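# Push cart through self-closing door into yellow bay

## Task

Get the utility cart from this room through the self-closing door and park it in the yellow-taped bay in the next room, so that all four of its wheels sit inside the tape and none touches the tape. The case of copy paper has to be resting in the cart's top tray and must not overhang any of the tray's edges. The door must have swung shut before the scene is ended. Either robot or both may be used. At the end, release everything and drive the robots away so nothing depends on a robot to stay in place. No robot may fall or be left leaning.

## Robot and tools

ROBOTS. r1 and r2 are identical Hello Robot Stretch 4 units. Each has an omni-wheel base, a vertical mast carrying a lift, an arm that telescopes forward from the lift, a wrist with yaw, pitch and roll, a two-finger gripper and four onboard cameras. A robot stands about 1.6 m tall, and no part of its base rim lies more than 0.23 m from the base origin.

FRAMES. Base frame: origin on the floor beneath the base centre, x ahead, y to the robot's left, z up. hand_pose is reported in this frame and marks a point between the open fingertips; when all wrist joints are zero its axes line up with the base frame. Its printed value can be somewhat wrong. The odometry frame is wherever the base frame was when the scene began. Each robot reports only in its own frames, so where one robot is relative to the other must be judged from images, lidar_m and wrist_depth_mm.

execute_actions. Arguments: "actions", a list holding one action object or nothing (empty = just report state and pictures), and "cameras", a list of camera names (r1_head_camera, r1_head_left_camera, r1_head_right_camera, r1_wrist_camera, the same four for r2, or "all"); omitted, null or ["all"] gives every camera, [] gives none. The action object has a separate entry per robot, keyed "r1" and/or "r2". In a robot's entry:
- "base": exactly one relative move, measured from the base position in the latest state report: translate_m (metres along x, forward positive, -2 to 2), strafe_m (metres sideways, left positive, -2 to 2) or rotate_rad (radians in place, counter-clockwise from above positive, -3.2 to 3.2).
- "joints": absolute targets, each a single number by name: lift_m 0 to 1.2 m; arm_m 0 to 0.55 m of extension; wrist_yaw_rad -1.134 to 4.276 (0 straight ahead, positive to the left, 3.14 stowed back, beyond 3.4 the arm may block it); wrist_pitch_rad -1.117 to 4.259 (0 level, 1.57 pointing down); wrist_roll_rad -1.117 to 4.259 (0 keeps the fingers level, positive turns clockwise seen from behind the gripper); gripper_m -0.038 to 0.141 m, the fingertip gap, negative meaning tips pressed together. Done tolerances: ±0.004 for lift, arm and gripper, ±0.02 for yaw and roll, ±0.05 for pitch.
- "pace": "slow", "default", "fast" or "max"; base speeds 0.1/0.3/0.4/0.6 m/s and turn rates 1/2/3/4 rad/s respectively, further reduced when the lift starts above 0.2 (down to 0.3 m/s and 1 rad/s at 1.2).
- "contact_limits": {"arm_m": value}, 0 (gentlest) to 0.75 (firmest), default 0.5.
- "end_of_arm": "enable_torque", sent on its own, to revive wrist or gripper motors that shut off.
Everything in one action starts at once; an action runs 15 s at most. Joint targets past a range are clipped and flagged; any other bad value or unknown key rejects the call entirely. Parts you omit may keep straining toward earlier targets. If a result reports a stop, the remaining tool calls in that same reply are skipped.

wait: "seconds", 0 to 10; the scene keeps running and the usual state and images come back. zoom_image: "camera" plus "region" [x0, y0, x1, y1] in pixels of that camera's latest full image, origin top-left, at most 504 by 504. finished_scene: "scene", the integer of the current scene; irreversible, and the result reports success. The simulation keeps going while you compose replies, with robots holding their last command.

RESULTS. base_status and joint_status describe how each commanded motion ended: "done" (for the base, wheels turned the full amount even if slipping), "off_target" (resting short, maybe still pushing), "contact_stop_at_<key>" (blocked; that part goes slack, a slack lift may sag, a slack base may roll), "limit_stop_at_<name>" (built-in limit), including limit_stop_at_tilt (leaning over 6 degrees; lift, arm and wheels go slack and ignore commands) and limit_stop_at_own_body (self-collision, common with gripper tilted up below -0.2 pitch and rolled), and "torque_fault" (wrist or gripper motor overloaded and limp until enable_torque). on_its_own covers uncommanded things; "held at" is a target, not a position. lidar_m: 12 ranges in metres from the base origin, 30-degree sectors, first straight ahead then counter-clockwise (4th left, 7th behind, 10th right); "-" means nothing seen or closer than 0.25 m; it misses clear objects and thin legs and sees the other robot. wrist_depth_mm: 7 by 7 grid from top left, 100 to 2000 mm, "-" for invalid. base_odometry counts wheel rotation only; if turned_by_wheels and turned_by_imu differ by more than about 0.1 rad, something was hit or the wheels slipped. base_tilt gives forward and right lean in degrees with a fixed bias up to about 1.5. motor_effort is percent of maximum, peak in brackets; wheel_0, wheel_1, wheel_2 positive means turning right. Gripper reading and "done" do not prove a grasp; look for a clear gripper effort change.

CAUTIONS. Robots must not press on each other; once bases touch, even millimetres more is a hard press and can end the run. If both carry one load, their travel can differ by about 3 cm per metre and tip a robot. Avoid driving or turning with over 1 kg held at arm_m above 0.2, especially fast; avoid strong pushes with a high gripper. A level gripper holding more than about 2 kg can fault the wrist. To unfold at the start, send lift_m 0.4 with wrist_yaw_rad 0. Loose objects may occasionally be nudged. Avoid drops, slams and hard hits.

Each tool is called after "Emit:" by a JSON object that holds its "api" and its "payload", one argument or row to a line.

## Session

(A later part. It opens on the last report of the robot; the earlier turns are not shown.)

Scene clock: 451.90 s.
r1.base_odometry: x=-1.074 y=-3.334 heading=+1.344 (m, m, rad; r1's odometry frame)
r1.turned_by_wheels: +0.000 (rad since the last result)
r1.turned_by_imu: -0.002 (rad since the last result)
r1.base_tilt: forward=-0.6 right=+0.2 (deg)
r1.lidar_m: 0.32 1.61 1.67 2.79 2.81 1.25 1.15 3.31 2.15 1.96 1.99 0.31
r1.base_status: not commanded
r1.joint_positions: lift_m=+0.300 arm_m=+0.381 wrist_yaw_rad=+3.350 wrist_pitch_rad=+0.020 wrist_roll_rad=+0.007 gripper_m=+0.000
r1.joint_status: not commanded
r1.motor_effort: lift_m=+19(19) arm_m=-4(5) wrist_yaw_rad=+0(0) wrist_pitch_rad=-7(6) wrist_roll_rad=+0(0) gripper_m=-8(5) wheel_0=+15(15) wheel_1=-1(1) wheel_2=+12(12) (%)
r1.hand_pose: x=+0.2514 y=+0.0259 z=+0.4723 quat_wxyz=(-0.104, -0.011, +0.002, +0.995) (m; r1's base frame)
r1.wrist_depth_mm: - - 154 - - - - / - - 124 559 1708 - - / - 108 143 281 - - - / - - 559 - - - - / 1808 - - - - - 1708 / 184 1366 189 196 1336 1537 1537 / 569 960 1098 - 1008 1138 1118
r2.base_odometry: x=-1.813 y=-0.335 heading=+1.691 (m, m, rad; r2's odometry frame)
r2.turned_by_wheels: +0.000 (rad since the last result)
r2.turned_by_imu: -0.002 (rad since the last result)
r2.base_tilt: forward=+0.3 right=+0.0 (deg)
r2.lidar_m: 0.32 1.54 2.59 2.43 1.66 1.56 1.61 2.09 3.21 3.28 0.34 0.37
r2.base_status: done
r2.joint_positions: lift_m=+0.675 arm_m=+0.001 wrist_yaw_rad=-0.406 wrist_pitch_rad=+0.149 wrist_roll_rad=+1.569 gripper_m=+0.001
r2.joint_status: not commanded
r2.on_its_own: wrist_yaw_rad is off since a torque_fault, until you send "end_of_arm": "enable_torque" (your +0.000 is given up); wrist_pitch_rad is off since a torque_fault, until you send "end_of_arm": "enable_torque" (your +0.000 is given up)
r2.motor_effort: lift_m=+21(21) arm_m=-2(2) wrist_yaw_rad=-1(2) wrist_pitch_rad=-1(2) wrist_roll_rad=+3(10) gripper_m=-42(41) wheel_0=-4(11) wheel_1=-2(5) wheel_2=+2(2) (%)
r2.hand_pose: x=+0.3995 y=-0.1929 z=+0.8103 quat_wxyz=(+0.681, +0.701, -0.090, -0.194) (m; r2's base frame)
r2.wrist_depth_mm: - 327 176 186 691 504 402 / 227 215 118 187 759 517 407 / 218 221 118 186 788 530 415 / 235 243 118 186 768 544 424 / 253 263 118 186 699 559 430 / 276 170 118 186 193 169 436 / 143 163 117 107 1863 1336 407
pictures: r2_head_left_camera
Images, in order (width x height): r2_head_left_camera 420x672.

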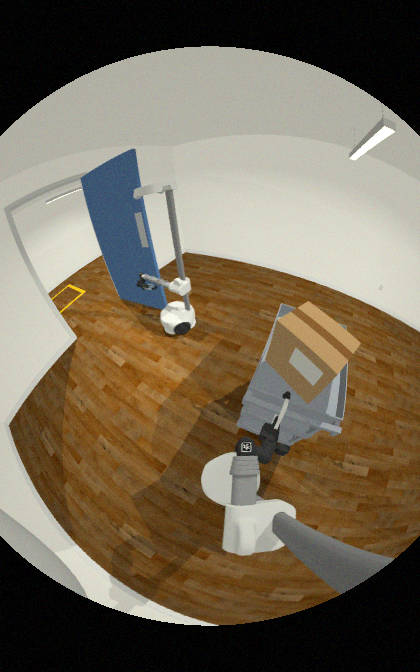

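Emit:
{"api": "execute_actions", "payload": {
  "actions": [
    {"r2":{"base":{"rotate_rad":-0.55},"pace":"slow"}}
  ],
  "cameras": []
}}

Emit:
{"api": "execute_actions", "payload": {
  "actions": [
    {"r2":{"base":{"strafe_m":0.45},"pace":"slow"}}
  ],
  "cameras": ["r2_head_left_camera"]
}}

Emit:
{"api": "execute_actions", "payload": {
  "actions": [
    {"r2":{"base":{"rotate_rad":-0.55},"pace":"slow"}}
  ],
  "cameras": []
}}

Emit:
{"api": "execute_actions", "payload": {
  "actions": [
    {"r2":{"base":{"strafe_m":0.45},"pace":"slow"}}
  ],
  "cameras": ["r2_head_left_camera","r2_head_right_camera"]
}}

Scene clock: 465.73 s.
r1.base_odometry: x=-1.074 y=-3.334 heading=+1.344 (m, m, rad; r1's odometry frame)
r1.turned_by_wheels: +0.000 (rad since the last result)
r1.turned_by_imu: -0.002 (rad since the last result)
r1.base_tilt: forward=-0.7 right=+0.2 (deg)
r1.lidar_m: 0.31 1.61 1.65 2.79 2.83 1.26 1.12 3.29 2.15 1.96 2.00 0.33
r1.base_status: not commanded
r1.joint_positions: lift_m=+0.300 arm_m=+0.381 wrist_yaw_rad=+3.350 wrist_pitch_rad=+0.020 wrist_roll_rad=+0.007 gripper_m=+0.000
r1.joint_status: not commanded
r1.motor_effort: lift_m=+19(19) arm_m=-4(5) wrist_yaw_rad=+0(0) wrist_pitch_rad=-6(7) wrist_roll_rad=+0(0) gripper_m=-8(6) wheel_0=+15(15) wheel_1=-1(1) wheel_2=+11(12) (%)
r1.hand_pose: x=+0.2514 y=+0.0259 z=+0.4723 quat_wxyz=(-0.104, -0.011, +0.002, +0.995) (m; r1's base frame)
r1.wrist_depth_mm: - - 154 - - - - / - - 124 559 1661 - 1863 / - 108 143 281 - - - / - - 559 - - - - / 1808 - - - - - 1708 / 184 1397 190 195 1308 1576 1537 / 569 976 1098 - 1008 1138 1118
r2.base_odometry: x=-1.813 y=-0.335 heading=+1.141 (m, m, rad; r2's odometry frame)
r2.turned_by_wheels: -0.550 (rad since the last result)
r2.turned_by_imu: -0.549 (rad since the last result)
r2.base_tilt: forward=+0.1 right=+0.1 (deg)
r2.lidar_m: 0.35 0.34 1.55 2.57 2.55 1.70 1.56 1.61 2.00 3.20 3.26 0.41
r2.base_status: done
r2.joint_positions: lift_m=+0.675 arm_m=+0.001 wrist_yaw_rad=+0.308 wrist_pitch_rad=+0.149 wrist_roll_rad=+1.566 gripper_m=+0.001
r2.joint_status: not commanded
r2.on_its_own: wrist_yaw_rad is off since a torque_fault, until you send "end_of_arm": "enable_torque" (your +0.000 is given up); wrist_pitch_rad is off since a torque_fault, until you send "end_of_arm": "enable_torque" (your +0.000 is given up)
r2.motor_effort: lift_m=+21(21) arm_m=-2(2) wrist_yaw_rad=-1(2) wrist_pitch_rad=-1(2) wrist_roll_rad=+13(11) gripper_m=-39(41) wheel_0=+5(8) wheel_1=+1(10) wheel_2=+0(7) (%)
r2.hand_pose: x=+0.4702 y=+0.0033 z=+0.8103 quat_wxyz=(+0.706, +0.687, +0.160, +0.057) (m; r2's base frame)
r2.wrist_depth_mm: 309 108 169 179 691 504 402 / 206 206 113 180 759 517 404 / 215 218 114 181 788 530 415 / 233 238 115 183 768 549 424 / 255 265 116 185 691 554 430 / 281 169 116 187 192 169 436 / 143 163 116 107 1863 1366 397
pictures: none
No camera images: the call's "cameras" was empty. Leave "cameras" out to get every camera's image.

Scene clock: 471.40 s.
r1.base_odometry: x=-1.074 y=-3.334 heading=+1.344 (m, m, rad; r1's odometry frame)
r1.turned_by_wheels: +0.000 (rad since the last result)
r1.turned_by_imu: -0.002 (rad since the last result)
r1.base_tilt: forward=-0.6 right=+0.2 (deg)
r1.lidar_m: 0.30 1.60 1.68 2.80 1.24 1.12 1.13 3.29 2.16 1.97 1.96 0.33
r1.base_status: not commanded
r1.joint_positions: lift_m=+0.300 arm_m=+0.381 wrist_yaw_rad=+3.350 wrist_pitch_rad=+0.020 wrist_roll_rad=+0.007 gripper_m=+0.000
r1.joint_status: not commanded
r1.motor_effort: lift_m=+19(19) arm_m=-5(5) wrist_yaw_rad=+0(0) wrist_pitch_rad=-7(7) wrist_roll_rad=+0(0) gripper_m=-8(10) wheel_0=+15(15) wheel_1=-1(1) wheel_2=+12(12) (%)
r1.hand_pose: x=+0.2514 y=+0.0259 z=+0.4723 quat_wxyz=(-0.104, -0.011, +0.002, +0.995) (m; r1's base frame)
r1.wrist_depth_mm: - - 154 - - - - / - - 124 559 - 1464 - / - 108 143 281 - - - / - - 564 - - - - / 1808 - - - 1983 - - / 184 1397 190 195 1308 1499 1366 / 569 960 1078 - 1008 1138 1118
r2.base_odometry: x=-2.222 y=-0.148 heading=+1.141 (m, m, rad; r2's odometry frame)
r2.turned_by_wheels: -0.001 (rad since the last result)
r2.turned_by_imu: -0.002 (rad since the last result)
r2.base_tilt: forward=+0.2 right=+0.2 (deg)
r2.lidar_m: 0.34 1.19 1.21 2.12 2.19 1.75 1.60 1.65 2.15 3.65 0.37 0.35
r2.base_status: done
r2.joint_positions: lift_m=+0.675 arm_m=+0.001 wrist_yaw_rad=-0.340 wrist_pitch_rad=+0.148 wrist_roll_rad=+1.570 gripper_m=+0.001
r2.joint_status: not commanded
r2.on_its_own: wrist_yaw_rad is off since a torque_fault, until you send "end_of_arm": "enable_torque" (your +0.000 is given up); wrist_pitch_rad is off since a torque_fault, until you send "end_of_arm": "enable_torque" (your +0.000 is given up)
r2.motor_effort: lift_m=+21(21) arm_m=-2(2) wrist_yaw_rad=-1(2) wrist_pitch_rad=-1(2) wrist_roll_rad=+4(13) gripper_m=-41(40) wheel_0=-7(9) wheel_1=-1(3) wheel_2=-1(5) (%)
r2.hand_pose: x=+0.4117 y=-0.1776 z=+0.8106 quat_wxyz=(+0.687, +0.703, -0.068, -0.171) (m; r2's base frame)
r2.wrist_depth_mm: - - 182 192 1661 500 402 / 253 220 121 191 750 517 407 / 220 226 121 190 788 530 415 / 235 244 120 189 788 544 427 / 252 263 119 187 699 554 430 / 273 169 119 186 192 163 439 / 142 162 117 107 1863 1308 413
pictures: r2_head_left_camera
Images, in order (width x height): r2_head_left_camera 420x672.

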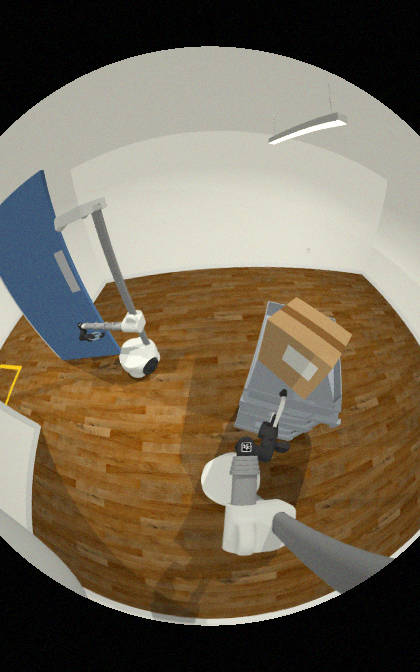

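Scene clock: 473.17 s.
r1.base_odometry: x=-1.074 y=-3.334 heading=+1.344 (m, m, rad; r1's odometry frame)
r1.turned_by_wheels: +0.000 (rad since the last result)
r1.turned_by_imu: -0.001 (rad since the last result)
r1.base_tilt: forward=-0.6 right=+0.2 (deg)
r1.lidar_m: 0.32 1.59 1.67 2.79 1.21 1.13 1.12 3.29 2.14 1.95 1.99 0.33
r1.base_status: not commanded
r1.joint_positions: lift_m=+0.300 arm_m=+0.381 wrist_yaw_rad=+3.350 wrist_pitch_rad=+0.020 wrist_roll_rad=+0.007 gripper_m=+0.000
r1.joint_status: not commanded
r1.motor_effort: lift_m=+19(19) arm_m=-5(4) wrist_yaw_rad=+0(0) wrist_pitch_rad=-7(7) wrist_roll_rad=+0(0) gripper_m=-7(8) wheel_0=+15(15) wheel_1=-1(1) wheel_2=+12(12) (%)
r1.hand_pose: x=+0.2514 y=+0.0259 z=+0.4723 quat_wxyz=(-0.104, -0.011, +0.002, +0.995) (m; r1's base frame)
r1.wrist_depth_mm: - - 154 - - - - / - - 124 559 - 1499 - / - 108 142 281 - 1863 - / - - 564 - - - - / 1863 - - - 1983 - - / 184 1430 190 195 1308 1576 1397 / 559 960 1098 - 991 1138 1118
r2.base_odometry: x=-2.222 y=-0.148 heading=+0.591 (m, m, rad; r2's odometry frame)
r2.turned_by_wheels: -0.549 (rad since the last result)
r2.turned_by_imu: -0.547 (rad since the last result)
r2.base_tilt: forward=+0.3 right=+0.0 (deg)
r2.lidar_m: 0.34 0.30 1.21 1.22 2.12 2.16 1.74 1.62 1.64 2.06 3.61 0.40
r2.base_status: done
r2.joint_positions: lift_m=+0.675 arm_m=+0.001 wrist_yaw_rad=+0.407 wrist_pitch_rad=+0.147 wrist_roll_rad=+1.566 gripper_m=+0.001
r2.joint_status: not commanded
r2.on_its_own: wrist_yaw_rad is off since a torque_fault, until you send "end_of_arm": "enable_torque" (your +0.000 is given up); wrist_pitch_rad is off since a torque_fault, until you send "end_of_arm": "enable_torque" (your +0.000 is given up)
r2.motor_effort: lift_m=+21(21) arm_m=-2(2) wrist_yaw_rad=-1(2) wrist_pitch_rad=+0(2) wrist_roll_rad=+12(11) gripper_m=-39(41) wheel_0=+5(8) wheel_1=+1(3) wheel_2=+2(8) (%)
r2.hand_pose: x=+0.4685 y=+0.0327 z=+0.8106 quat_wxyz=(+0.703, +0.678, +0.193, +0.092) (m; r2's base frame)
r2.wrist_depth_mm: 294 107 168 178 699 504 402 / 205 204 112 179 778 521 407 / 214 217 113 181 788 530 415 / 234 239 114 183 768 544 424 / 256 266 115 185 699 559 430 / 283 169 117 187 193 169 439 / 143 163 116 107 1863 1336 399
pictures: none
No camera images: the call's "cameras" was empty. Leave "cameras" out to get every camera's image.

Scene clock: 478.83 s.
r1.base_odometry: x=-1.074 y=-3.334 heading=+1.344 (m, m, rad; r1's odometry frame)
r1.turned_by_wheels: +0.000 (rad since the last result)
r1.turned_by_imu: -0.002 (rad since the last result)
r1.base_tilt: forward=-0.6 right=+0.3 (deg)
r1.lidar_m: 0.32 1.61 1.67 2.79 0.79 0.88 0.99 3.29 2.14 1.96 1.98 0.33
r1.base_status: not commanded
r1.joint_positions: lift_m=+0.300 arm_m=+0.381 wrist_yaw_rad=+3.350 wrist_pitch_rad=+0.020 wrist_roll_rad=+0.007 gripper_m=+0.000
r1.joint_status: not commanded
r1.motor_effort: lift_m=+19(19) arm_m=-4(5) wrist_yaw_rad=+0(0) wrist_pitch_rad=-7(6) wrist_roll_rad=-1(0) gripper_m=-7(5) wheel_0=+15(15) wheel_1=-1(1) wheel_2=+12(12) (%)
r1.hand_pose: x=+0.2514 y=+0.0259 z=+0.4723 quat_wxyz=(-0.104, -0.011, +0.002, +0.995) (m; r1's base frame)
r1.wrist_depth_mm: - - 154 - - - - / - - 124 559 1576 1308 1160 / - 108 143 281 - - - / - - 564 - - 1537 - / 1808 - - - 1863 1708 - / 183 1397 190 195 1336 1430 1025 / 569 960 1078 - 991 1118 960
r2.base_odometry: x=-2.473 y=+0.226 heading=+0.591 (m, m, rad; r2's odometry frame)
r2.turned_by_wheels: +0.000 (rad since the last result)
r2.turned_by_imu: -0.003 (rad since the last result)
r2.base_tilt: forward=+0.2 right=+0.1 (deg)
r2.lidar_m: 0.33 2.82 0.77 0.87 1.77 1.80 2.07 1.91 1.94 2.40 0.40 0.35
r2.base_status: done
r2.joint_positions: lift_m=+0.675 arm_m=+0.001 wrist_yaw_rad=-0.265 wrist_pitch_rad=+0.144 wrist_roll_rad=+1.571 gripper_m=+0.001
r2.joint_status: not commanded
r2.on_its_own: wrist_yaw_rad is off since a torque_fault, until you send "end_of_arm": "enable_torque" (your +0.000 is given up); wrist_pitch_rad is off since a torque_fault, until you send "end_of_arm": "enable_torque" (your +0.000 is given up)
r2.motor_effort: lift_m=+21(21) arm_m=-2(2) wrist_yaw_rad=-1(2) wrist_pitch_rad=-1(2) wrist_roll_rad=-1(11) gripper_m=-39(39) wheel_0=-4(9) wheel_1=+1(3) wheel_2=-1(2) (%)
r2.hand_pose: x=+0.4244 y=-0.1592 z=+0.8115 quat_wxyz=(+0.692, +0.706, -0.043, -0.144) (m; r2's base frame)
r2.wrist_depth_mm: - - 188 199 1708 500 402 / 315 225 125 196 723 517 407 / 223 230 124 193 798 535 418 / 236 245 122 191 798 549 427 / 251 263 121 188 707 564 433 / 268 168 119 186 190 164 439 / 142 165 117 107 1863 525 418
pictures: r2_head_left_camera, r2_head_right_camera
Images, in order (width x height): r2_head_left_camera 420x672, r2_head_right_camera 420x672.

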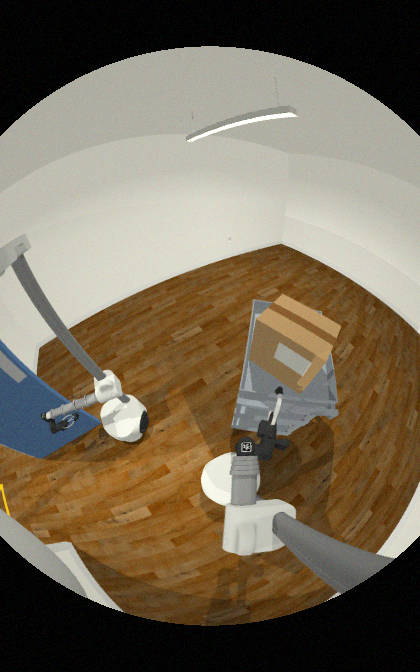

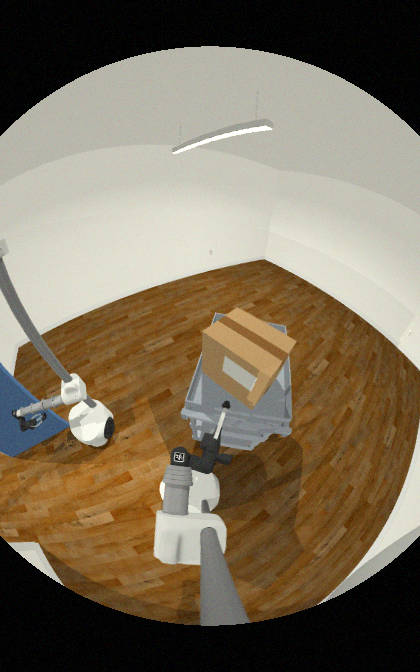

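Emit:
{"api": "execute_actions", "payload": {
  "actions": [
    {"r2":{"base":{"rotate_rad":-0.6},"pace":"slow"}}
  ],
  "cameras": []
}}

Emit:
{"api": "execute_actions", "payload": {
  "actions": [
    {"r2":{"base":{"translate_m":-0.3},"pace":"slow"}}
  ],
  "cameras": []
}}

Emit:
{"api": "execute_actions", "payload": {
  "actions": [
    {"r2":{"base":{"rotate_rad":-0.3},"pace":"slow"}}
  ],
  "cameras": ["r2_head_left_camera","r2_head_right_camera","r1_head_left_camera"]
}}

Scene clock: 491.77 s.
r1.base_odometry: x=-1.074 y=-3.334 heading=+1.344 (m, m, rad; r1's odometry frame)
r1.turned_by_wheels: +0.000 (rad since the last result)
r1.turned_by_imu: -0.002 (rad since the last result)
r1.base_tilt: forward=-0.6 right=+0.2 (deg)
r1.lidar_m: 0.29 1.62 1.68 2.79 0.77 0.88 1.02 3.32 2.16 1.95 2.00 0.32
r1.base_status: not commanded
r1.joint_positions: lift_m=+0.300 arm_m=+0.381 wrist_yaw_rad=+3.350 wrist_pitch_rad=+0.020 wrist_roll_rad=+0.007 gripper_m=+0.000
r1.joint_status: not commanded
r1.motor_effort: lift_m=+19(19) arm_m=-4(4) wrist_yaw_rad=+0(0) wrist_pitch_rad=-7(7) wrist_roll_rad=+0(0) gripper_m=-5(7) wheel_0=+15(15) wheel_1=-1(1) wheel_2=+12(12) (%)
r1.hand_pose: x=+0.2514 y=+0.0259 z=+0.4723 quat_wxyz=(-0.104, -0.011, +0.002, +0.995) (m; r1's base frame)
r1.wrist_depth_mm: - - 154 - - - - / - - 123 559 1576 1366 - / - 108 142 281 - - - / - - 564 - - 1537 - / 1808 - - - 1921 1863 - / 183 1397 190 195 1336 1430 1008 / 564 976 1060 - 991 1138 991
r2.base_odometry: x=-2.473 y=+0.226 heading=-0.008 (m, m, rad; r2's odometry frame)
r2.turned_by_wheels: -0.599 (rad since the last result)
r2.turned_by_imu: -0.598 (rad since the last result)
r2.base_tilt: forward=+0.2 right=+0.0 (deg)
r2.lidar_m: 0.39 0.32 2.79 0.77 0.76 1.79 1.80 2.15 1.90 1.93 2.30 0.49
r2.base_status: done
r2.joint_positions: lift_m=+0.675 arm_m=+0.001 wrist_yaw_rad=+0.579 wrist_pitch_rad=+0.149 wrist_roll_rad=+1.566 gripper_m=+0.001
r2.joint_status: not commanded
r2.on_its_own: wrist_yaw_rad is off since a torque_fault, until you send "end_of_arm": "enable_torque" (your +0.000 is given up); wrist_pitch_rad is off since a torque_fault, until you send "end_of_arm": "enable_torque" (your +0.000 is given up)
r2.motor_effort: lift_m=+21(21) arm_m=-2(2) wrist_yaw_rad=-1(2) wrist_pitch_rad=+2(2) wrist_roll_rad=+12(12) gripper_m=-40(40) wheel_0=+5(10) wheel_1=+0(5) wheel_2=+4(7) (%)
r2.hand_pose: x=+0.4585 y=+0.0830 z=+0.8101 quat_wxyz=(+0.692, +0.659, +0.251, +0.151) (m; r2's base frame)
r2.wrist_depth_mm: 290 107 167 177 699 504 402 / 205 204 112 179 759 512 404 / 215 217 113 181 778 530 415 / 234 239 114 183 768 544 421 / 256 265 116 185 699 554 430 / 285 170 117 187 193 169 436 / 143 162 117 107 1921 1336 399
pictures: none
No camera images: the call's "cameras" was empty. Leave "cameras" out to get every camera's image.

Scene clock: 496.03 s.
r1.base_odometry: x=-1.074 y=-3.334 heading=+1.344 (m, m, rad; r1's odometry frame)
r1.turned_by_wheels: +0.000 (rad since the last result)
r1.turned_by_imu: -0.002 (rad since the last result)
r1.base_tilt: forward=-0.6 right=+0.2 (deg)
r1.lidar_m: 0.30 1.61 1.66 0.77 0.77 0.78 0.86 3.27 2.15 1.97 1.97 0.33
r1.base_status: not commanded
r1.joint_positions: lift_m=+0.300 arm_m=+0.381 wrist_yaw_rad=+3.350 wrist_pitch_rad=+0.020 wrist_roll_rad=+0.007 gripper_m=+0.000
r1.joint_status: not commanded
r1.motor_effort: lift_m=+19(19) arm_m=-4(4) wrist_yaw_rad=+0(0) wrist_pitch_rad=-7(6) wrist_roll_rad=+0(1) gripper_m=-9(5) wheel_0=+16(15) wheel_1=-1(1) wheel_2=+11(12) (%)
r1.hand_pose: x=+0.2514 y=+0.0259 z=+0.4723 quat_wxyz=(-0.104, -0.011, +0.002, +0.995) (m; r1's base frame)
r1.wrist_depth_mm: - - 154 - - 1138 1118 / - - 124 559 - 1138 946 / - 108 143 281 - - - / - - 559 - - 1182 976 / 1808 - - - - - - / 185 1397 190 195 1255 1182 1138 / 569 946 1098 - 1008 1078 1098
r2.base_odometry: x=-2.773 y=+0.228 heading=-0.008 (m, m, rad; r2's odometry frame)
r2.turned_by_wheels: +0.000 (rad since the last result)
r2.turned_by_imu: +0.000 (rad since the last result)
r2.base_tilt: forward=+0.2 right=+0.1 (deg)
r2.lidar_m: 0.40 0.32 0.85 0.77 1.10 1.49 1.48 1.82 1.83 1.83 2.14 0.43
r2.base_status: done
r2.joint_positions: lift_m=+0.675 arm_m=+0.001 wrist_yaw_rad=+0.573 wrist_pitch_rad=+0.151 wrist_roll_rad=+1.567 gripper_m=+0.001
r2.joint_status: not commanded
r2.on_its_own: wrist_yaw_rad is off since a torque_fault, until you send "end_of_arm": "enable_torque" (your +0.000 is given up); wrist_pitch_rad is off since a torque_fault, until you send "end_of_arm": "enable_torque" (your +0.000 is given up)
r2.motor_effort: lift_m=+21(21) arm_m=-2(2) wrist_yaw_rad=-1(2) wrist_pitch_rad=-1(2) wrist_roll_rad=+12(15) gripper_m=-40(45) wheel_0=-1(4) wheel_1=-4(8) wheel_2=+5(13) (%)
r2.hand_pose: x=+0.4589 y=+0.0812 z=+0.8097 quat_wxyz=(+0.693, +0.660, +0.250, +0.149) (m; r2's base frame)
r2.wrist_depth_mm: 310 109 170 179 699 500 402 / 207 207 114 180 768 512 404 / 215 217 114 182 798 530 415 / 233 239 115 184 778 544 424 / 255 264 116 186 699 559 433 / 281 170 117 187 193 169 436 / 143 162 117 107 1863 1366 397
pictures: none
No camera images: the call's "cameras" was empty. Leave "cameras" out to get every camera's image.

Scene clock: 497.40 s.
r1.base_odometry: x=-1.074 y=-3.334 heading=+1.344 (m, m, rad; r1's odometry frame)
r1.turned_by_wheels: +0.000 (rad since the last result)
r1.turned_by_imu: -0.001 (rad since the last result)
r1.base_tilt: forward=-0.7 right=+0.2 (deg)
r1.lidar_m: 0.31 1.60 1.64 0.78 0.77 0.77 0.85 3.28 2.16 1.97 2.00 0.34
r1.base_status: not commanded
r1.joint_positions: lift_m=+0.300 arm_m=+0.381 wrist_yaw_rad=+3.350 wrist_pitch_rad=+0.020 wrist_roll_rad=+0.007 gripper_m=+0.000
r1.joint_status: not commanded
r1.motor_effort: lift_m=+19(19) arm_m=-4(4) wrist_yaw_rad=+0(0) wrist_pitch_rad=-7(6) wrist_roll_rad=+0(0) gripper_m=-7(7) wheel_0=+15(15) wheel_1=-1(1) wheel_2=+12(11) (%)
r1.hand_pose: x=+0.2514 y=+0.0259 z=+0.4723 quat_wxyz=(-0.104, -0.011, +0.002, +0.995) (m; r1's base frame)
r1.wrist_depth_mm: - - 154 - - 1138 1118 / - - 124 559 - 1118 976 / - 108 143 281 - - - / - - 564 - - 1182 1008 / 1808 - - - - - - / 185 1397 190 195 1229 1182 976 / 569 976 1078 - 1008 1118 1042
r2.base_odometry: x=-2.773 y=+0.228 heading=-0.308 (m, m, rad; r2's odometry frame)
r2.turned_by_wheels: -0.300 (rad since the last result)
r2.turned_by_imu: -0.299 (rad since the last result)
r2.base_tilt: forward=+0.3 right=+0.1 (deg)
r2.lidar_m: 0.41 0.28 0.37 0.76 0.82 1.50 1.48 1.56 1.87 1.80 1.89 2.54
r2.base_status: done
r2.joint_positions: lift_m=+0.675 arm_m=+0.001 wrist_yaw_rad=+0.954 wrist_pitch_rad=+0.150 wrist_roll_rad=+1.567 gripper_m=+0.001
r2.joint_status: not commanded
r2.on_its_own: wrist_yaw_rad is off since a torque_fault, until you send "end_of_arm": "enable_torque" (your +0.000 is given up); wrist_pitch_rad is off since a torque_fault, until you send "end_of_arm": "enable_torque" (your +0.000 is given up)
r2.motor_effort: lift_m=+21(21) arm_m=-2(2) wrist_yaw_rad=-1(2) wrist_pitch_rad=-2(2) wrist_roll_rad=+12(13) gripper_m=-40(41) wheel_0=+5(8) wheel_1=-1(1) wheel_2=+1(9) (%)
r2.hand_pose: x=+0.4082 y=+0.1820 z=+0.8097 quat_wxyz=(+0.652, +0.601, +0.370, +0.277) (m; r2's base frame)
r2.wrist_depth_mm: 293 107 167 177 691 500 399 / 204 109 168 179 768 517 404 / 215 217 113 181 788 530 415 / 234 239 114 183 768 539 424 / 255 265 115 185 691 559 430 / 283 170 117 187 193 169 439 / 143 163 117 107 1921 1336 397
pictures: r1_head_left_camera, r2_head_left_camera, r2_head_right_camera
Images, in order (width x height): r1_head_left_camera 420x672, r2_head_left_camera 420x672, r2_head_right_camera 420x672.

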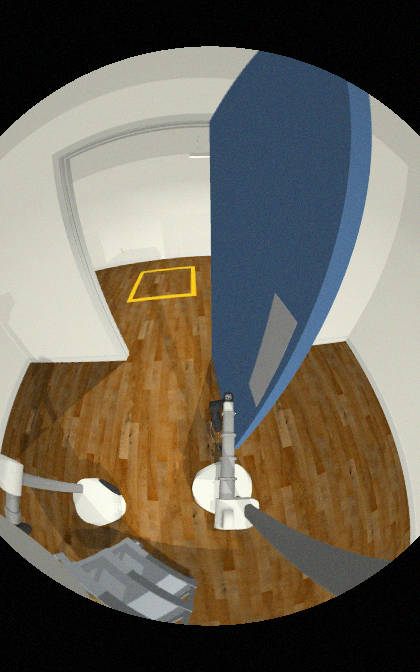

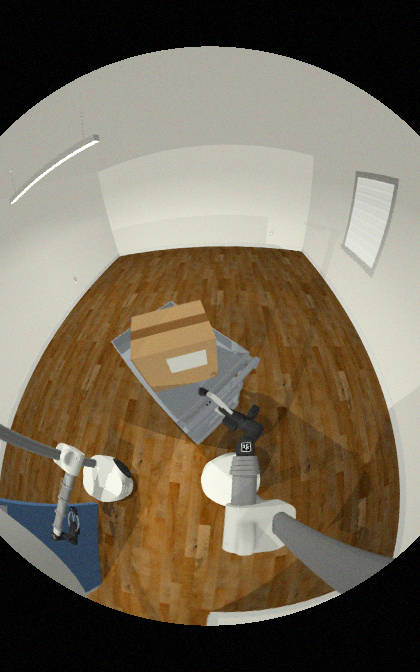

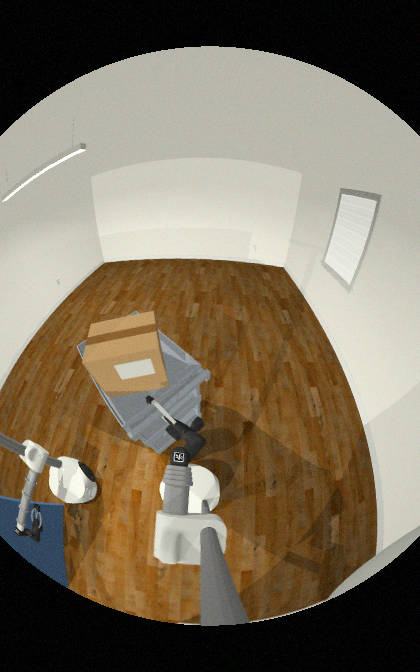

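Emit:
{"api": "execute_actions", "payload": {
  "actions": [
    {"r2":{"base":{"strafe_m":-0.2},"pace":"slow"}}
  ],
  "cameras": []
}}

Emit:
{"api": "execute_actions", "payload": {
  "actions": [
    {"r2":{"base":{"translate_m":-0.5},"pace":"slow"}}
  ],
  "cameras": ["r2_head_left_camera","r1_head_left_camera"]
}}

Scene clock: 509.83 s.
r1.base_odometry: x=-1.074 y=-3.334 heading=+1.344 (m, m, rad; r1's odometry frame)
r1.turned_by_wheels: +0.000 (rad since the last result)
r1.turned_by_imu: -0.002 (rad since the last result)
r1.base_tilt: forward=-0.6 right=+0.1 (deg)
r1.lidar_m: 0.30 1.62 1.66 1.00 0.79 0.68 - 3.29 2.15 1.94 1.99 0.32
r1.base_status: not commanded
r1.joint_positions: lift_m=+0.300 arm_m=+0.381 wrist_yaw_rad=+3.350 wrist_pitch_rad=+0.020 wrist_roll_rad=+0.007 gripper_m=+0.000
r1.joint_status: not commanded
r1.motor_effort: lift_m=+19(19) arm_m=-4(5) wrist_yaw_rad=+0(0) wrist_pitch_rad=-6(6) wrist_roll_rad=+0(0) gripper_m=-8(7) wheel_0=+15(15) wheel_1=-1(1) wheel_2=+12(11) (%)
r1.hand_pose: x=+0.2514 y=+0.0259 z=+0.4723 quat_wxyz=(-0.104, -0.011, +0.002, +0.995) (m; r1's base frame)
r1.wrist_depth_mm: - - 154 - - - 991 / - - 124 559 - 1042 960 / - 108 143 279 - - - / - - 564 - - 1078 991 / 1808 - - - - - - / 183 1366 190 195 1118 1078 991 / 569 976 1078 - 1008 1118 1118
r2.base_odometry: x=-2.833 y=+0.038 heading=-0.308 (m, m, rad; r2's odometry frame)
r2.turned_by_wheels: +0.000 (rad since the last result)
r2.turned_by_imu: -0.001 (rad since the last result)
r2.base_tilt: forward=+0.2 right=+0.1 (deg)
r2.lidar_m: 0.42 0.26 0.25 0.96 1.01 1.75 1.47 1.58 1.67 1.58 1.69 2.31
r2.base_status: done
r2.joint_positions: lift_m=+0.675 arm_m=+0.001 wrist_yaw_rad=+1.245 wrist_pitch_rad=+0.150 wrist_roll_rad=+1.566 gripper_m=+0.001
r2.joint_status: not commanded
r2.on_its_own: wrist_yaw_rad is off since a torque_fault, until you send "end_of_arm": "enable_torque" (your +0.000 is given up); wrist_pitch_rad is off since a torque_fault, until you send "end_of_arm": "enable_torque" (your +0.000 is given up); wrist_roll_rad is at rest, and its effort (+15) is outside its rest range (-13 to +13)
r2.motor_effort: lift_m=+21(21) arm_m=-2(2) wrist_yaw_rad=-2(2) wrist_pitch_rad=+0(2) wrist_roll_rad=+15(16) gripper_m=-41(41) wheel_0=+3(8) wheel_1=-1(7) wheel_2=+1(3) (%)
r2.hand_pose: x=+0.3459 y=+0.2423 z=+0.8097 quat_wxyz=(+0.605, +0.540, +0.454, +0.369) (m; r2's base frame)
r2.wrist_depth_mm: 290 107 167 177 691 500 402 / 204 109 112 179 768 517 407 / 214 217 113 181 788 530 415 / 233 239 114 183 768 544 424 / 256 265 115 185 699 559 430 / 283 170 117 187 193 169 436 / 143 163 116 107 1808 1366 399
pictures: none
No camera images: the call's "cameras" was empty. Leave "cameras" out to get every camera's image.

Scene clock: 516.13 s.
r1.base_odometry: x=-1.074 y=-3.334 heading=+1.344 (m, m, rad; r1's odometry frame)
r1.turned_by_wheels: +0.000 (rad since the last result)
r1.turned_by_imu: -0.002 (rad since the last result)
r1.base_tilt: forward=-0.6 right=+0.2 (deg)
r1.lidar_m: 0.32 1.61 1.14 0.90 0.73 0.75 - 3.30 2.14 1.96 1.96 0.31
r1.base_status: not commanded
r1.joint_positions: lift_m=+0.300 arm_m=+0.381 wrist_yaw_rad=+3.350 wrist_pitch_rad=+0.020 wrist_roll_rad=+0.007 gripper_m=+0.000
r1.joint_status: not commanded
r1.motor_effort: lift_m=+19(19) arm_m=-5(5) wrist_yaw_rad=+0(0) wrist_pitch_rad=-7(6) wrist_roll_rad=+0(1) gripper_m=-6(8) wheel_0=+15(15) wheel_1=-1(1) wheel_2=+12(12) (%)
r1.hand_pose: x=+0.2514 y=+0.0259 z=+0.4723 quat_wxyz=(-0.104, -0.011, +0.002, +0.995) (m; r1's base frame)
r1.wrist_depth_mm: - - 154 - - - - / - - 123 564 - - 931 / - 108 143 281 - - - / - - 569 - - - 917 / 1863 - - - - - - / 184 1397 190 195 1336 1537 960 / 569 960 1098 - 1008 1060 1042
r2.base_odometry: x=-3.310 y=+0.189 heading=-0.308 (m, m, rad; r2's odometry frame)
r2.turned_by_wheels: +0.000 (rad since the last result)
r2.turned_by_imu: +0.000 (rad since the last result)
r2.base_tilt: forward=+0.2 right=+0.2 (deg)
r2.lidar_m: 0.39 0.29 0.99 0.98 1.29 4.08 0.97 1.04 1.43 1.60 1.67 0.53
r2.base_status: done
r2.joint_positions: lift_m=+0.675 arm_m=+0.001 wrist_yaw_rad=+0.652 wrist_pitch_rad=+0.150 wrist_roll_rad=+1.572 gripper_m=+0.001
r2.joint_status: not commanded
r2.on_its_own: wrist_yaw_rad is off since a torque_fault, until you send "end_of_arm": "enable_torque" (your +0.000 is given up); wrist_pitch_rad is off since a torque_fault, until you send "end_of_arm": "enable_torque" (your +0.000 is given up)
r2.motor_effort: lift_m=+21(21) arm_m=-2(3) wrist_yaw_rad=+0(2) wrist_pitch_rad=-1(2) wrist_roll_rad=-3(15) gripper_m=-39(41) wheel_0=-4(5) wheel_1=-1(3) wheel_2=+3(11) (%)
r2.hand_pose: x=+0.4516 y=+0.1037 z=+0.8097 quat_wxyz=(+0.685, +0.651, +0.276, +0.175) (m; r2's base frame)
r2.wrist_depth_mm: - 118 182 191 1098 500 399 / 263 220 181 191 723 512 404 / 219 223 121 190 788 530 415 / 233 241 120 189 820 544 424 / 251 262 120 187 699 559 430 / 271 170 119 187 193 168 436 / 143 162 117 107 1863 1308 413
pictures: r1_head_left_camera, r2_head_left_camera
Images, in order (width x height): r1_head_left_camera 420x672, r2_head_left_camera 420x672.

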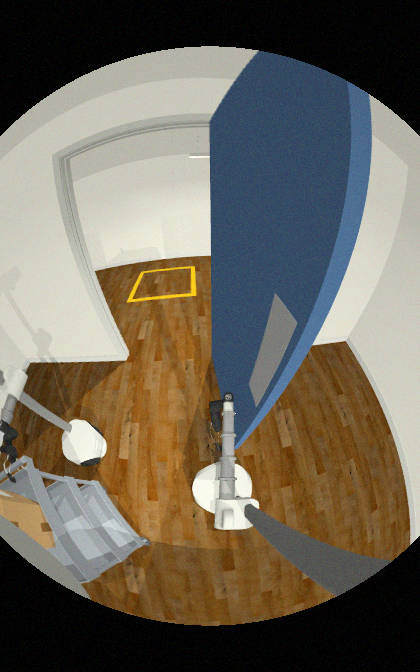

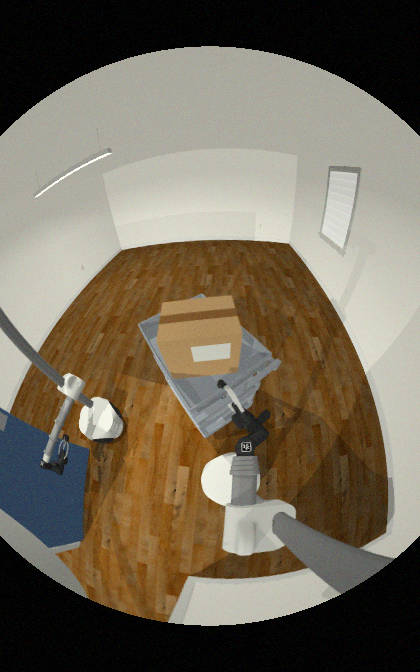

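Emit:
{"api": "execute_actions", "payload": {
  "actions": [
    {"r2":{"base":{"translate_m":-0.35},"pace":"slow"}}
  ],
  "cameras": []
}}

Emit:
{"api": "execute_actions", "payload": {
  "actions": [
    {"r2":{"base":{"strafe_m":0.45},"pace":"slow"}}
  ],
  "cameras": ["r2_head_left_camera","r1_head_left_camera"]
}}

Scene clock: 526.93 s.
r1.base_odometry: x=-1.074 y=-3.334 heading=+1.344 (m, m, rad; r1's odometry frame)
r1.turned_by_wheels: +0.000 (rad since the last result)
r1.turned_by_imu: -0.003 (rad since the last result)
r1.base_tilt: forward=-0.7 right=+0.2 (deg)
r1.lidar_m: 0.32 1.62 1.12 0.88 0.86 3.51 - 3.31 2.13 1.95 1.99 0.30
r1.base_status: not commanded
r1.joint_positions: lift_m=+0.300 arm_m=+0.381 wrist_yaw_rad=+3.350 wrist_pitch_rad=+0.020 wrist_roll_rad=+0.007 gripper_m=+0.000
r1.joint_status: not commanded
r1.motor_effort: lift_m=+19(19) arm_m=-5(4) wrist_yaw_rad=-1(0) wrist_pitch_rad=-7(7) wrist_roll_rad=+0(1) gripper_m=-6(8) wheel_0=+16(15) wheel_1=-1(1) wheel_2=+12(12) (%)
r1.hand_pose: x=+0.2514 y=+0.0259 z=+0.4723 quat_wxyz=(-0.104, -0.011, +0.002, +0.995) (m; r1's base frame)
r1.wrist_depth_mm: - - 154 - - - - / - - 124 559 - - - / - 108 143 279 - - - / - - 564 - - - - / 1756 - - - - - - / 183 1430 190 195 1336 1576 1537 / 564 946 1078 - 1008 1118 1118
r2.base_odometry: x=-3.643 y=+0.295 heading=-0.308 (m, m, rad; r2's odometry frame)
r2.turned_by_wheels: +0.000 (rad since the last result)
r2.turned_by_imu: -0.001 (rad since the last result)
r2.base_tilt: forward=+0.3 right=+0.1 (deg)
r2.lidar_m: 0.33 0.33 1.11 1.13 1.25 0.65 0.63 0.67 0.97 1.58 1.66 0.41
r2.base_status: done
r2.joint_positions: lift_m=+0.675 arm_m=+0.001 wrist_yaw_rad=+0.332 wrist_pitch_rad=+0.151 wrist_roll_rad=+1.569 gripper_m=+0.001
r2.joint_status: not commanded
r2.on_its_own: wrist_yaw_rad is off since a torque_fault, until you send "end_of_arm": "enable_torque" (your +0.000 is given up); wrist_pitch_rad is off since a torque_fault, until you send "end_of_arm": "enable_torque" (your +0.000 is given up)
r2.motor_effort: lift_m=+21(21) arm_m=-2(2) wrist_yaw_rad=-1(2) wrist_pitch_rad=+0(2) wrist_roll_rad=+5(5) gripper_m=-40(43) wheel_0=-1(7) wheel_1=-3(6) wheel_2=+5(9) (%)
r2.hand_pose: x=+0.4700 y=+0.0104 z=+0.8095 quat_wxyz=(+0.705, +0.686, +0.169, +0.064) (m; r2's base frame)
r2.wrist_depth_mm: - 114 176 186 676 500 399 / 229 213 176 186 759 512 404 / 217 221 118 186 788 530 415 / 234 240 118 187 809 544 424 / 253 263 118 187 691 559 430 / 276 169 118 187 193 168 436 / 143 162 117 107 1808 1366 407
pictures: none
No camera images: the call's "cameras" was empty. Leave "cameras" out to get every camera's image.

Scene clock: 532.57 s.
r1.base_odometry: x=-1.074 y=-3.334 heading=+1.344 (m, m, rad; r1's odometry frame)
r1.turned_by_wheels: +0.000 (rad since the last result)
r1.turned_by_imu: -0.002 (rad since the last result)
r1.base_tilt: forward=-0.6 right=+0.2 (deg)
r1.lidar_m: 0.32 0.86 0.76 0.74 0.82 3.48 - 3.28 2.15 1.97 1.98 0.31
r1.base_status: not commanded
r1.joint_positions: lift_m=+0.300 arm_m=+0.381 wrist_yaw_rad=+3.350 wrist_pitch_rad=+0.020 wrist_roll_rad=+0.007 gripper_m=+0.000
r1.joint_status: not commanded
r1.motor_effort: lift_m=+19(19) arm_m=-4(5) wrist_yaw_rad=+0(0) wrist_pitch_rad=-7(7) wrist_roll_rad=+1(0) gripper_m=-7(9) wheel_0=+15(15) wheel_1=-1(1) wheel_2=+12(12) (%)
r1.hand_pose: x=+0.2514 y=+0.0259 z=+0.4723 quat_wxyz=(-0.104, -0.011, +0.002, +0.995) (m; r1's base frame)
r1.wrist_depth_mm: - - 154 - - - - / - - 123 559 - - - / - 108 142 281 - - - / - - 564 - - - - / 1756 - - - - - - / 184 1430 190 195 1308 1537 1537 / 569 976 1078 - 1008 1138 1118
r2.base_odometry: x=-3.506 y=+0.724 heading=-0.308 (m, m, rad; r2's odometry frame)
r2.turned_by_wheels: +0.000 (rad since the last result)
r2.turned_by_imu: -0.003 (rad since the last result)
r2.base_tilt: forward=+0.2 right=+0.0 (deg)
r2.lidar_m: 0.33 0.75 0.71 0.66 0.82 3.73 0.72 0.67 0.97 2.05 0.38 0.34
r2.base_status: done
r2.joint_positions: lift_m=+0.675 arm_m=+0.001 wrist_yaw_rad=-0.325 wrist_pitch_rad=+0.149 wrist_roll_rad=+1.571 gripper_m=+0.001
r2.joint_status: not commanded
r2.on_its_own: wrist_yaw_rad is off since a torque_fault, until you send "end_of_arm": "enable_torque" (your +0.000 is given up); wrist_pitch_rad is off since a torque_fault, until you send "end_of_arm": "enable_torque" (your +0.000 is given up)
r2.motor_effort: lift_m=+21(21) arm_m=-2(2) wrist_yaw_rad=+0(2) wrist_pitch_rad=+0(2) wrist_roll_rad=-1(13) gripper_m=-40(41) wheel_0=-4(9) wheel_1=-1(4) wheel_2=+1(2) (%)
r2.hand_pose: x=+0.4143 y=-0.1739 z=+0.8102 quat_wxyz=(+0.687, +0.704, -0.062, -0.166) (m; r2's base frame)
r2.wrist_depth_mm: - - 186 196 1661 500 399 / 282 224 185 195 715 517 404 / 221 226 123 192 788 530 415 / 236 244 122 190 820 544 424 / 252 263 120 189 699 559 433 / 271 171 119 187 192 169 436 / 143 163 117 107 1863 1281 413
pictures: r1_head_left_camera, r2_head_left_camera
Images, in order (width x height): r1_head_left_camera 420x672, r2_head_left_camera 420x672.

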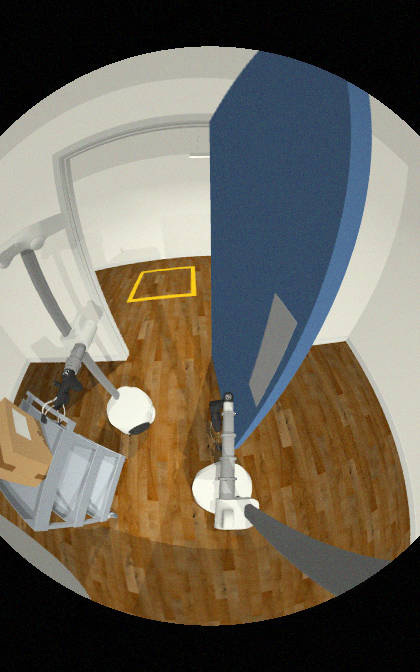

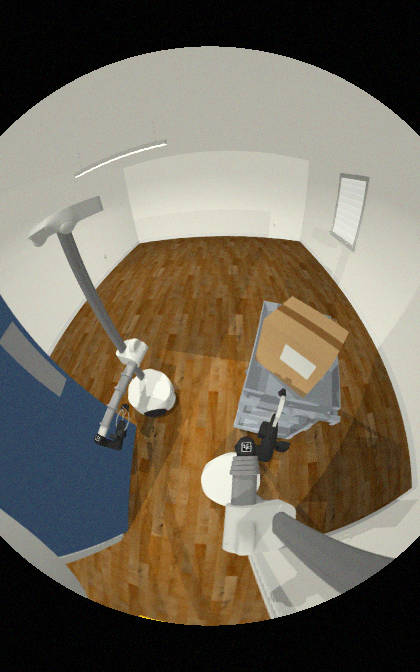

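Emit:
{"api": "execute_actions", "payload": {
  "actions": [
    {"r2":{"base":{"strafe_m":0.18},"pace":"slow"}}
  ],
  "cameras": []
}}

Emit:
{"api": "execute_actions", "payload": {
  "actions": [
    {"r2":{"base":{"translate_m":-0.35},"pace":"slow"}}
  ],
  "cameras": ["r2_head_left_camera","r1_head_left_camera","r2_head_right_camera"]
}}

Scene clock: 541.37 s.
r1.base_odometry: x=-1.074 y=-3.334 heading=+1.344 (m, m, rad; r1's odometry frame)
r1.turned_by_wheels: +0.000 (rad since the last result)
r1.turned_by_imu: -0.002 (rad since the last result)
r1.base_tilt: forward=-0.7 right=+0.2 (deg)
r1.lidar_m: 0.34 0.66 0.64 0.64 0.82 3.52 - 3.28 2.15 1.97 2.00 0.32
r1.base_status: not commanded
r1.joint_positions: lift_m=+0.300 arm_m=+0.381 wrist_yaw_rad=+3.350 wrist_pitch_rad=+0.020 wrist_roll_rad=+0.007 gripper_m=+0.000
r1.joint_status: not commanded
r1.motor_effort: lift_m=+19(19) arm_m=-5(5) wrist_yaw_rad=+0(0) wrist_pitch_rad=-7(7) wrist_roll_rad=+0(1) gripper_m=-7(6) wheel_0=+15(16) wheel_1=-1(1) wheel_2=+11(12) (%)
r1.hand_pose: x=+0.2514 y=+0.0259 z=+0.4723 quat_wxyz=(-0.104, -0.011, +0.002, +0.995) (m; r1's base frame)
r1.wrist_depth_mm: - - 154 - - - - / - - 123 559 - - - / - 108 143 281 - - - / - - 564 - - - - / 1756 - - - - - - / 184 1397 190 196 1308 1537 1537 / 569 960 1078 - 991 1138 1118
r2.base_odometry: x=-3.452 y=+0.895 heading=-0.308 (m, m, rad; r2's odometry frame)
r2.turned_by_wheels: +0.000 (rad since the last result)
r2.turned_by_imu: -0.002 (rad since the last result)
r2.base_tilt: forward=+0.3 right=+0.1 (deg)
r2.lidar_m: 0.34 0.62 0.51 0.50 0.62 0.86 3.67 0.75 0.96 2.22 0.33 0.34
r2.base_status: done
r2.joint_positions: lift_m=+0.675 arm_m=+0.001 wrist_yaw_rad=-0.533 wrist_pitch_rad=+0.150 wrist_roll_rad=+1.568 gripper_m=+0.001
r2.joint_status: not commanded
r2.on_its_own: wrist_yaw_rad is off since a torque_fault, until you send "end_of_arm": "enable_torque" (your +0.000 is given up); wrist_pitch_rad is off since a torque_fault, until you send "end_of_arm": "enable_torque" (your +0.000 is given up)
r2.motor_effort: lift_m=+21(21) arm_m=-2(2) wrist_yaw_rad=+0(2) wrist_pitch_rad=-2(2) wrist_roll_rad=+8(4) gripper_m=-41(42) wheel_0=-5(13) wheel_1=-1(6) wheel_2=+2(2) (%)
r2.hand_pose: x=+0.3732 y=-0.2202 z=+0.8100 quat_wxyz=(+0.667, +0.693, -0.134, -0.237) (m; r2's base frame)
r2.wrist_depth_mm: - 336 177 187 1118 500 402 / 230 216 177 187 750 517 404 / 219 221 118 187 798 530 415 / 235 243 118 187 778 544 424 / 253 263 118 187 691 559 430 / 276 171 118 186 193 169 436 / 142 162 117 107 1863 1366 407
pictures: none
No camera images: the call's "cameras" was empty. Leave "cameras" out to get every camera's image.

Scene clock: 546.13 s.
r1.base_odometry: x=-1.074 y=-3.334 heading=+1.344 (m, m, rad; r1's odometry frame)
r1.turned_by_wheels: +0.000 (rad since the last result)
r1.turned_by_imu: -0.002 (rad since the last result)
r1.base_tilt: forward=-0.7 right=+0.3 (deg)
r1.lidar_m: 0.31 0.94 0.61 0.57 2.82 3.51 - 3.31 2.16 1.96 1.98 0.32
r1.base_status: not commanded
r1.joint_positions: lift_m=+0.300 arm_m=+0.381 wrist_yaw_rad=+3.350 wrist_pitch_rad=+0.020 wrist_roll_rad=+0.007 gripper_m=+0.000
r1.joint_status: not commanded
r1.motor_effort: lift_m=+19(19) arm_m=-4(5) wrist_yaw_rad=+0(0) wrist_pitch_rad=-7(7) wrist_roll_rad=+0(0) gripper_m=-6(6) wheel_0=+16(15) wheel_1=-1(1) wheel_2=+12(12) (%)
r1.hand_pose: x=+0.2514 y=+0.0259 z=+0.4723 quat_wxyz=(-0.104, -0.011, +0.002, +0.995) (m; r1's base frame)
r1.wrist_depth_mm: - - 154 - - - - / - - 124 559 - - - / - 108 143 282 - - - / - - 564 - - - - / 1808 - - - - - - / 184 1397 190 195 1308 1576 1537 / 569 960 1078 - 1008 1160 1118
r2.base_odometry: x=-3.785 y=+1.002 heading=-0.308 (m, m, rad; r2's odometry frame)
r2.turned_by_wheels: +0.000 (rad since the last result)
r2.turned_by_imu: +0.001 (rad since the last result)
r2.base_tilt: forward=+0.2 right=+0.1 (deg)
r2.lidar_m: 0.35 0.73 0.61 0.57 0.60 3.34 3.31 0.52 0.48 1.26 0.42 0.37
r2.base_status: done
r2.joint_positions: lift_m=+0.675 arm_m=+0.001 wrist_yaw_rad=-0.117 wrist_pitch_rad=+0.152 wrist_roll_rad=+1.566 gripper_m=+0.001
r2.joint_status: not commanded
r2.on_its_own: wrist_yaw_rad is off since a torque_fault, until you send "end_of_arm": "enable_torque" (your +0.000 is given up); wrist_pitch_rad is off since a torque_fault, until you send "end_of_arm": "enable_torque" (your +0.000 is given up)
r2.motor_effort: lift_m=+21(21) arm_m=-2(2) wrist_yaw_rad=-1(2) wrist_pitch_rad=-1(2) wrist_roll_rad=+13(13) gripper_m=-41(43) wheel_0=-1(15) wheel_1=-1(7) wheel_2=+5(11) (%)
r2.hand_pose: x=+0.4449 y=-0.1201 z=+0.8093 quat_wxyz=(+0.702, +0.705, +0.013, -0.095) (m; r2's base frame)
r2.wrist_depth_mm: 291 107 168 178 691 500 399 / 204 109 169 179 759 517 404 / 214 217 113 181 788 525 415 / 234 236 115 183 768 549 424 / 256 265 116 186 691 554 430 / 283 169 117 187 194 167 436 / 144 163 117 107 1863 1336 397
pictures: r1_head_left_camera, r2_head_left_camera, r2_head_right_camera
Images, in order (width x height): r1_head_left_camera 420x672, r2_head_left_camera 420x672, r2_head_right_camera 420x672.

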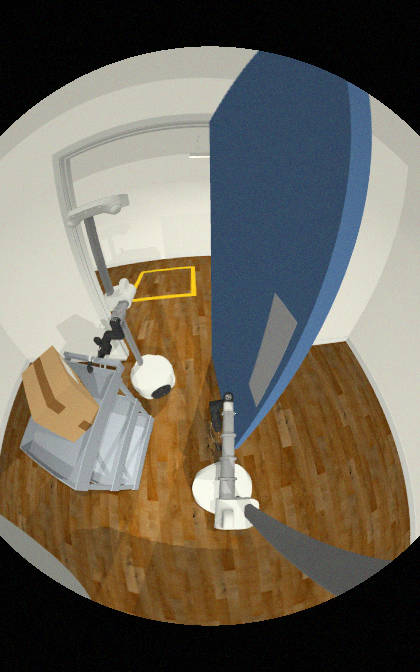

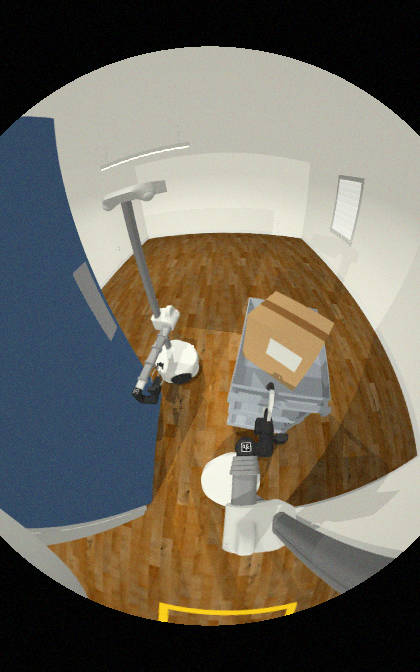

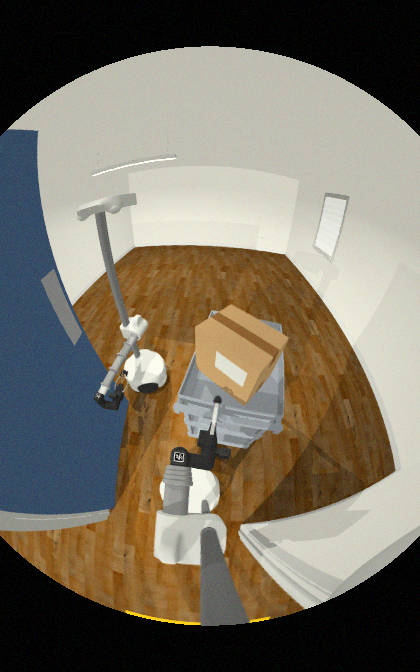

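Emit:
{"api": "execute_actions", "payload": {
  "actions": [
    {"r2":{"base":{"strafe_m":0.13},"pace":"slow"}}
  ],
  "cameras": []
}}

Emit:
{"api": "execute_actions", "payload": {
  "actions": [
    {"r2":{"base":{"translate_m":-0.5},"pace":"slow"}}
  ],
  "cameras": ["r2_head_left_camera","r2_head_right_camera"]
}}

Scene clock: 555.07 s.
r1.base_odometry: x=-1.074 y=-3.334 heading=+1.344 (m, m, rad; r1's odometry frame)
r1.turned_by_wheels: +0.000 (rad since the last result)
r1.turned_by_imu: -0.002 (rad since the last result)
r1.base_tilt: forward=-0.7 right=+0.3 (deg)
r1.lidar_m: 0.33 0.71 0.57 0.55 2.82 3.54 - 3.30 2.18 1.95 1.99 0.34
r1.base_status: not commanded
r1.joint_positions: lift_m=+0.300 arm_m=+0.381 wrist_yaw_rad=+3.350 wrist_pitch_rad=+0.020 wrist_roll_rad=+0.007 gripper_m=+0.000
r1.joint_status: not commanded
r1.motor_effort: lift_m=+19(19) arm_m=-5(4) wrist_yaw_rad=+0(0) wrist_pitch_rad=-7(6) wrist_roll_rad=-1(0) gripper_m=-7(8) wheel_0=+15(15) wheel_1=-1(1) wheel_2=+12(12) (%)
r1.hand_pose: x=+0.2514 y=+0.0259 z=+0.4723 quat_wxyz=(-0.104, -0.011, +0.002, +0.995) (m; r1's base frame)
r1.wrist_depth_mm: - - 154 - - - - / - - 124 559 - - - / - 108 143 281 - - - / - - 559 - - - - / 1808 - - - - - - / 184 1397 190 195 1308 1576 1537 / 574 960 1078 - 1008 1138 1118
r2.base_odometry: x=-3.746 y=+1.125 heading=-0.308 (m, m, rad; r2's odometry frame)
r2.turned_by_wheels: +0.000 (rad since the last result)
r2.turned_by_imu: -0.002 (rad since the last result)
r2.base_tilt: forward=+0.2 right=+0.2 (deg)
r2.lidar_m: 0.33 0.56 0.48 0.44 0.46 3.38 3.28 3.39 0.59 1.26 0.38 0.32
r2.base_status: done
r2.joint_positions: lift_m=+0.675 arm_m=+0.001 wrist_yaw_rad=-0.355 wrist_pitch_rad=+0.152 wrist_roll_rad=+1.573 gripper_m=+0.001
r2.joint_status: not commanded
r2.on_its_own: wrist_yaw_rad is off since a torque_fault, until you send "end_of_arm": "enable_torque" (your +0.000 is given up); wrist_pitch_rad is off since a torque_fault, until you send "end_of_arm": "enable_torque" (your +0.000 is given up)
r2.motor_effort: lift_m=+21(21) arm_m=-2(2) wrist_yaw_rad=-1(2) wrist_pitch_rad=-2(2) wrist_roll_rad=-7(13) gripper_m=-38(42) wheel_0=-2(13) wheel_1=+1(0) wheel_2=+0(2) (%)
r2.hand_pose: x=+0.4088 y=-0.1812 z=+0.8093 quat_wxyz=(+0.684, +0.704, -0.072, -0.177) (m; r2's base frame)
r2.wrist_depth_mm: - 121 185 195 1661 496 397 / 290 221 183 194 723 512 402 / 220 224 122 192 788 530 413 / 233 241 121 190 820 539 421 / 250 259 121 189 723 554 430 / 268 170 120 187 193 168 439 / 144 162 118 107 1863 1281 413
pictures: none
No camera images: the call's "cameras" was empty. Leave "cameras" out to get every camera's image.

Scene clock: 561.37 s.
r1.base_odometry: x=-1.074 y=-3.334 heading=+1.344 (m, m, rad; r1's odometry frame)
r1.turned_by_wheels: +0.000 (rad since the last result)
r1.turned_by_imu: -0.002 (rad since the last result)
r1.base_tilt: forward=-0.7 right=+0.3 (deg)
r1.lidar_m: 0.32 0.57 0.61 2.79 2.80 3.50 - 3.28 2.16 1.96 1.99 0.31
r1.base_status: not commanded
r1.joint_positions: lift_m=+0.300 arm_m=+0.381 wrist_yaw_rad=+3.350 wrist_pitch_rad=+0.020 wrist_roll_rad=+0.007 gripper_m=+0.000
r1.joint_status: not commanded
r1.motor_effort: lift_m=+19(19) arm_m=-4(4) wrist_yaw_rad=+0(0) wrist_pitch_rad=-7(7) wrist_roll_rad=+0(0) gripper_m=-7(4) wheel_0=+15(15) wheel_1=-1(1) wheel_2=+12(12) (%)
r1.hand_pose: x=+0.2514 y=+0.0259 z=+0.4723 quat_wxyz=(-0.104, -0.011, +0.002, +0.995) (m; r1's base frame)
r1.wrist_depth_mm: - - 154 - - - - / - - 124 564 - - - / - 108 143 281 - - - / - - 559 - - - - / 1863 - - - - - - / 184 1397 190 196 1336 1576 1537 / 564 960 1078 - 1008 1138 1118
r2.base_odometry: x=-4.222 y=+1.277 heading=-0.308 (m, m, rad; r2's odometry frame)
r2.turned_by_wheels: +0.000 (rad since the last result)
r2.turned_by_imu: +0.001 (rad since the last result)
r2.base_tilt: forward=+0.1 right=+0.2 (deg)
r2.lidar_m: 0.34 0.34 0.49 0.50 2.47 2.83 2.73 2.87 2.46 0.50 0.52 0.38
r2.base_status: done
r2.joint_positions: lift_m=+0.675 arm_m=+0.001 wrist_yaw_rad=+0.095 wrist_pitch_rad=+0.152 wrist_roll_rad=+1.567 gripper_m=+0.001
r2.joint_status: not commanded
r2.on_its_own: wrist_yaw_rad is off since a torque_fault, until you send "end_of_arm": "enable_torque" (your +0.000 is given up); wrist_pitch_rad is off since a torque_fault, until you send "end_of_arm": "enable_torque" (your +0.000 is given up)
r2.motor_effort: lift_m=+21(21) arm_m=-2(2) wrist_yaw_rad=-1(2) wrist_pitch_rad=-1(2) wrist_roll_rad=+12(14) gripper_m=-41(43) wheel_0=+0(7) wheel_1=-4(8) wheel_2=+4(11) (%)
r2.hand_pose: x=+0.4640 y=-0.0601 z=+0.8092 quat_wxyz=(+0.708, +0.700, +0.087, -0.020) (m; r2's base frame)
r2.wrist_depth_mm: 300 108 168 179 699 500 399 / 205 109 170 180 759 517 402 / 215 218 114 182 798 530 413 / 234 237 115 184 768 539 424 / 255 264 116 186 691 554 427 / 283 169 117 188 194 167 436 / 144 163 117 107 1255 1118 397
pictures: r2_head_left_camera, r2_head_right_camera
Images, in order (width x height): r2_head_left_camera 420x672, r2_head_right_camera 420x672.

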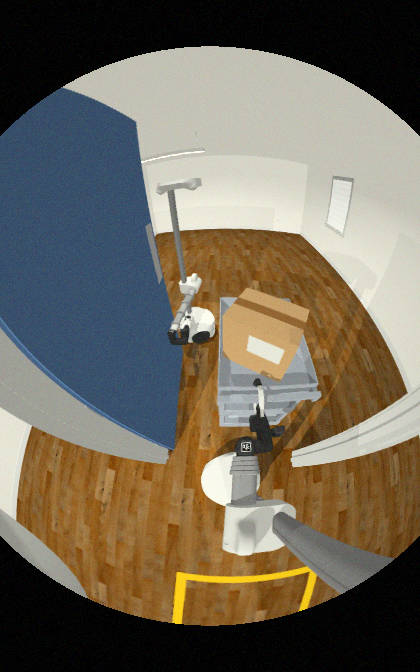

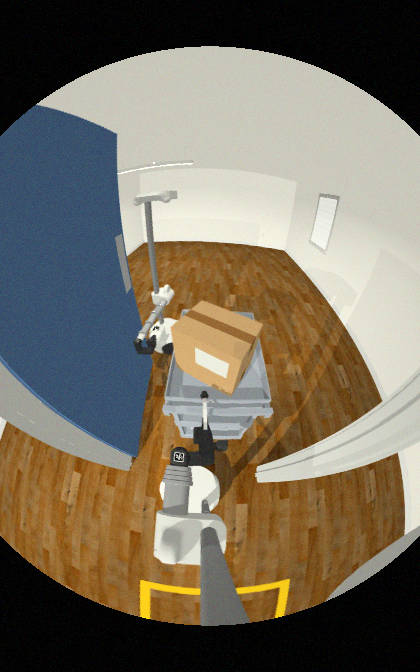

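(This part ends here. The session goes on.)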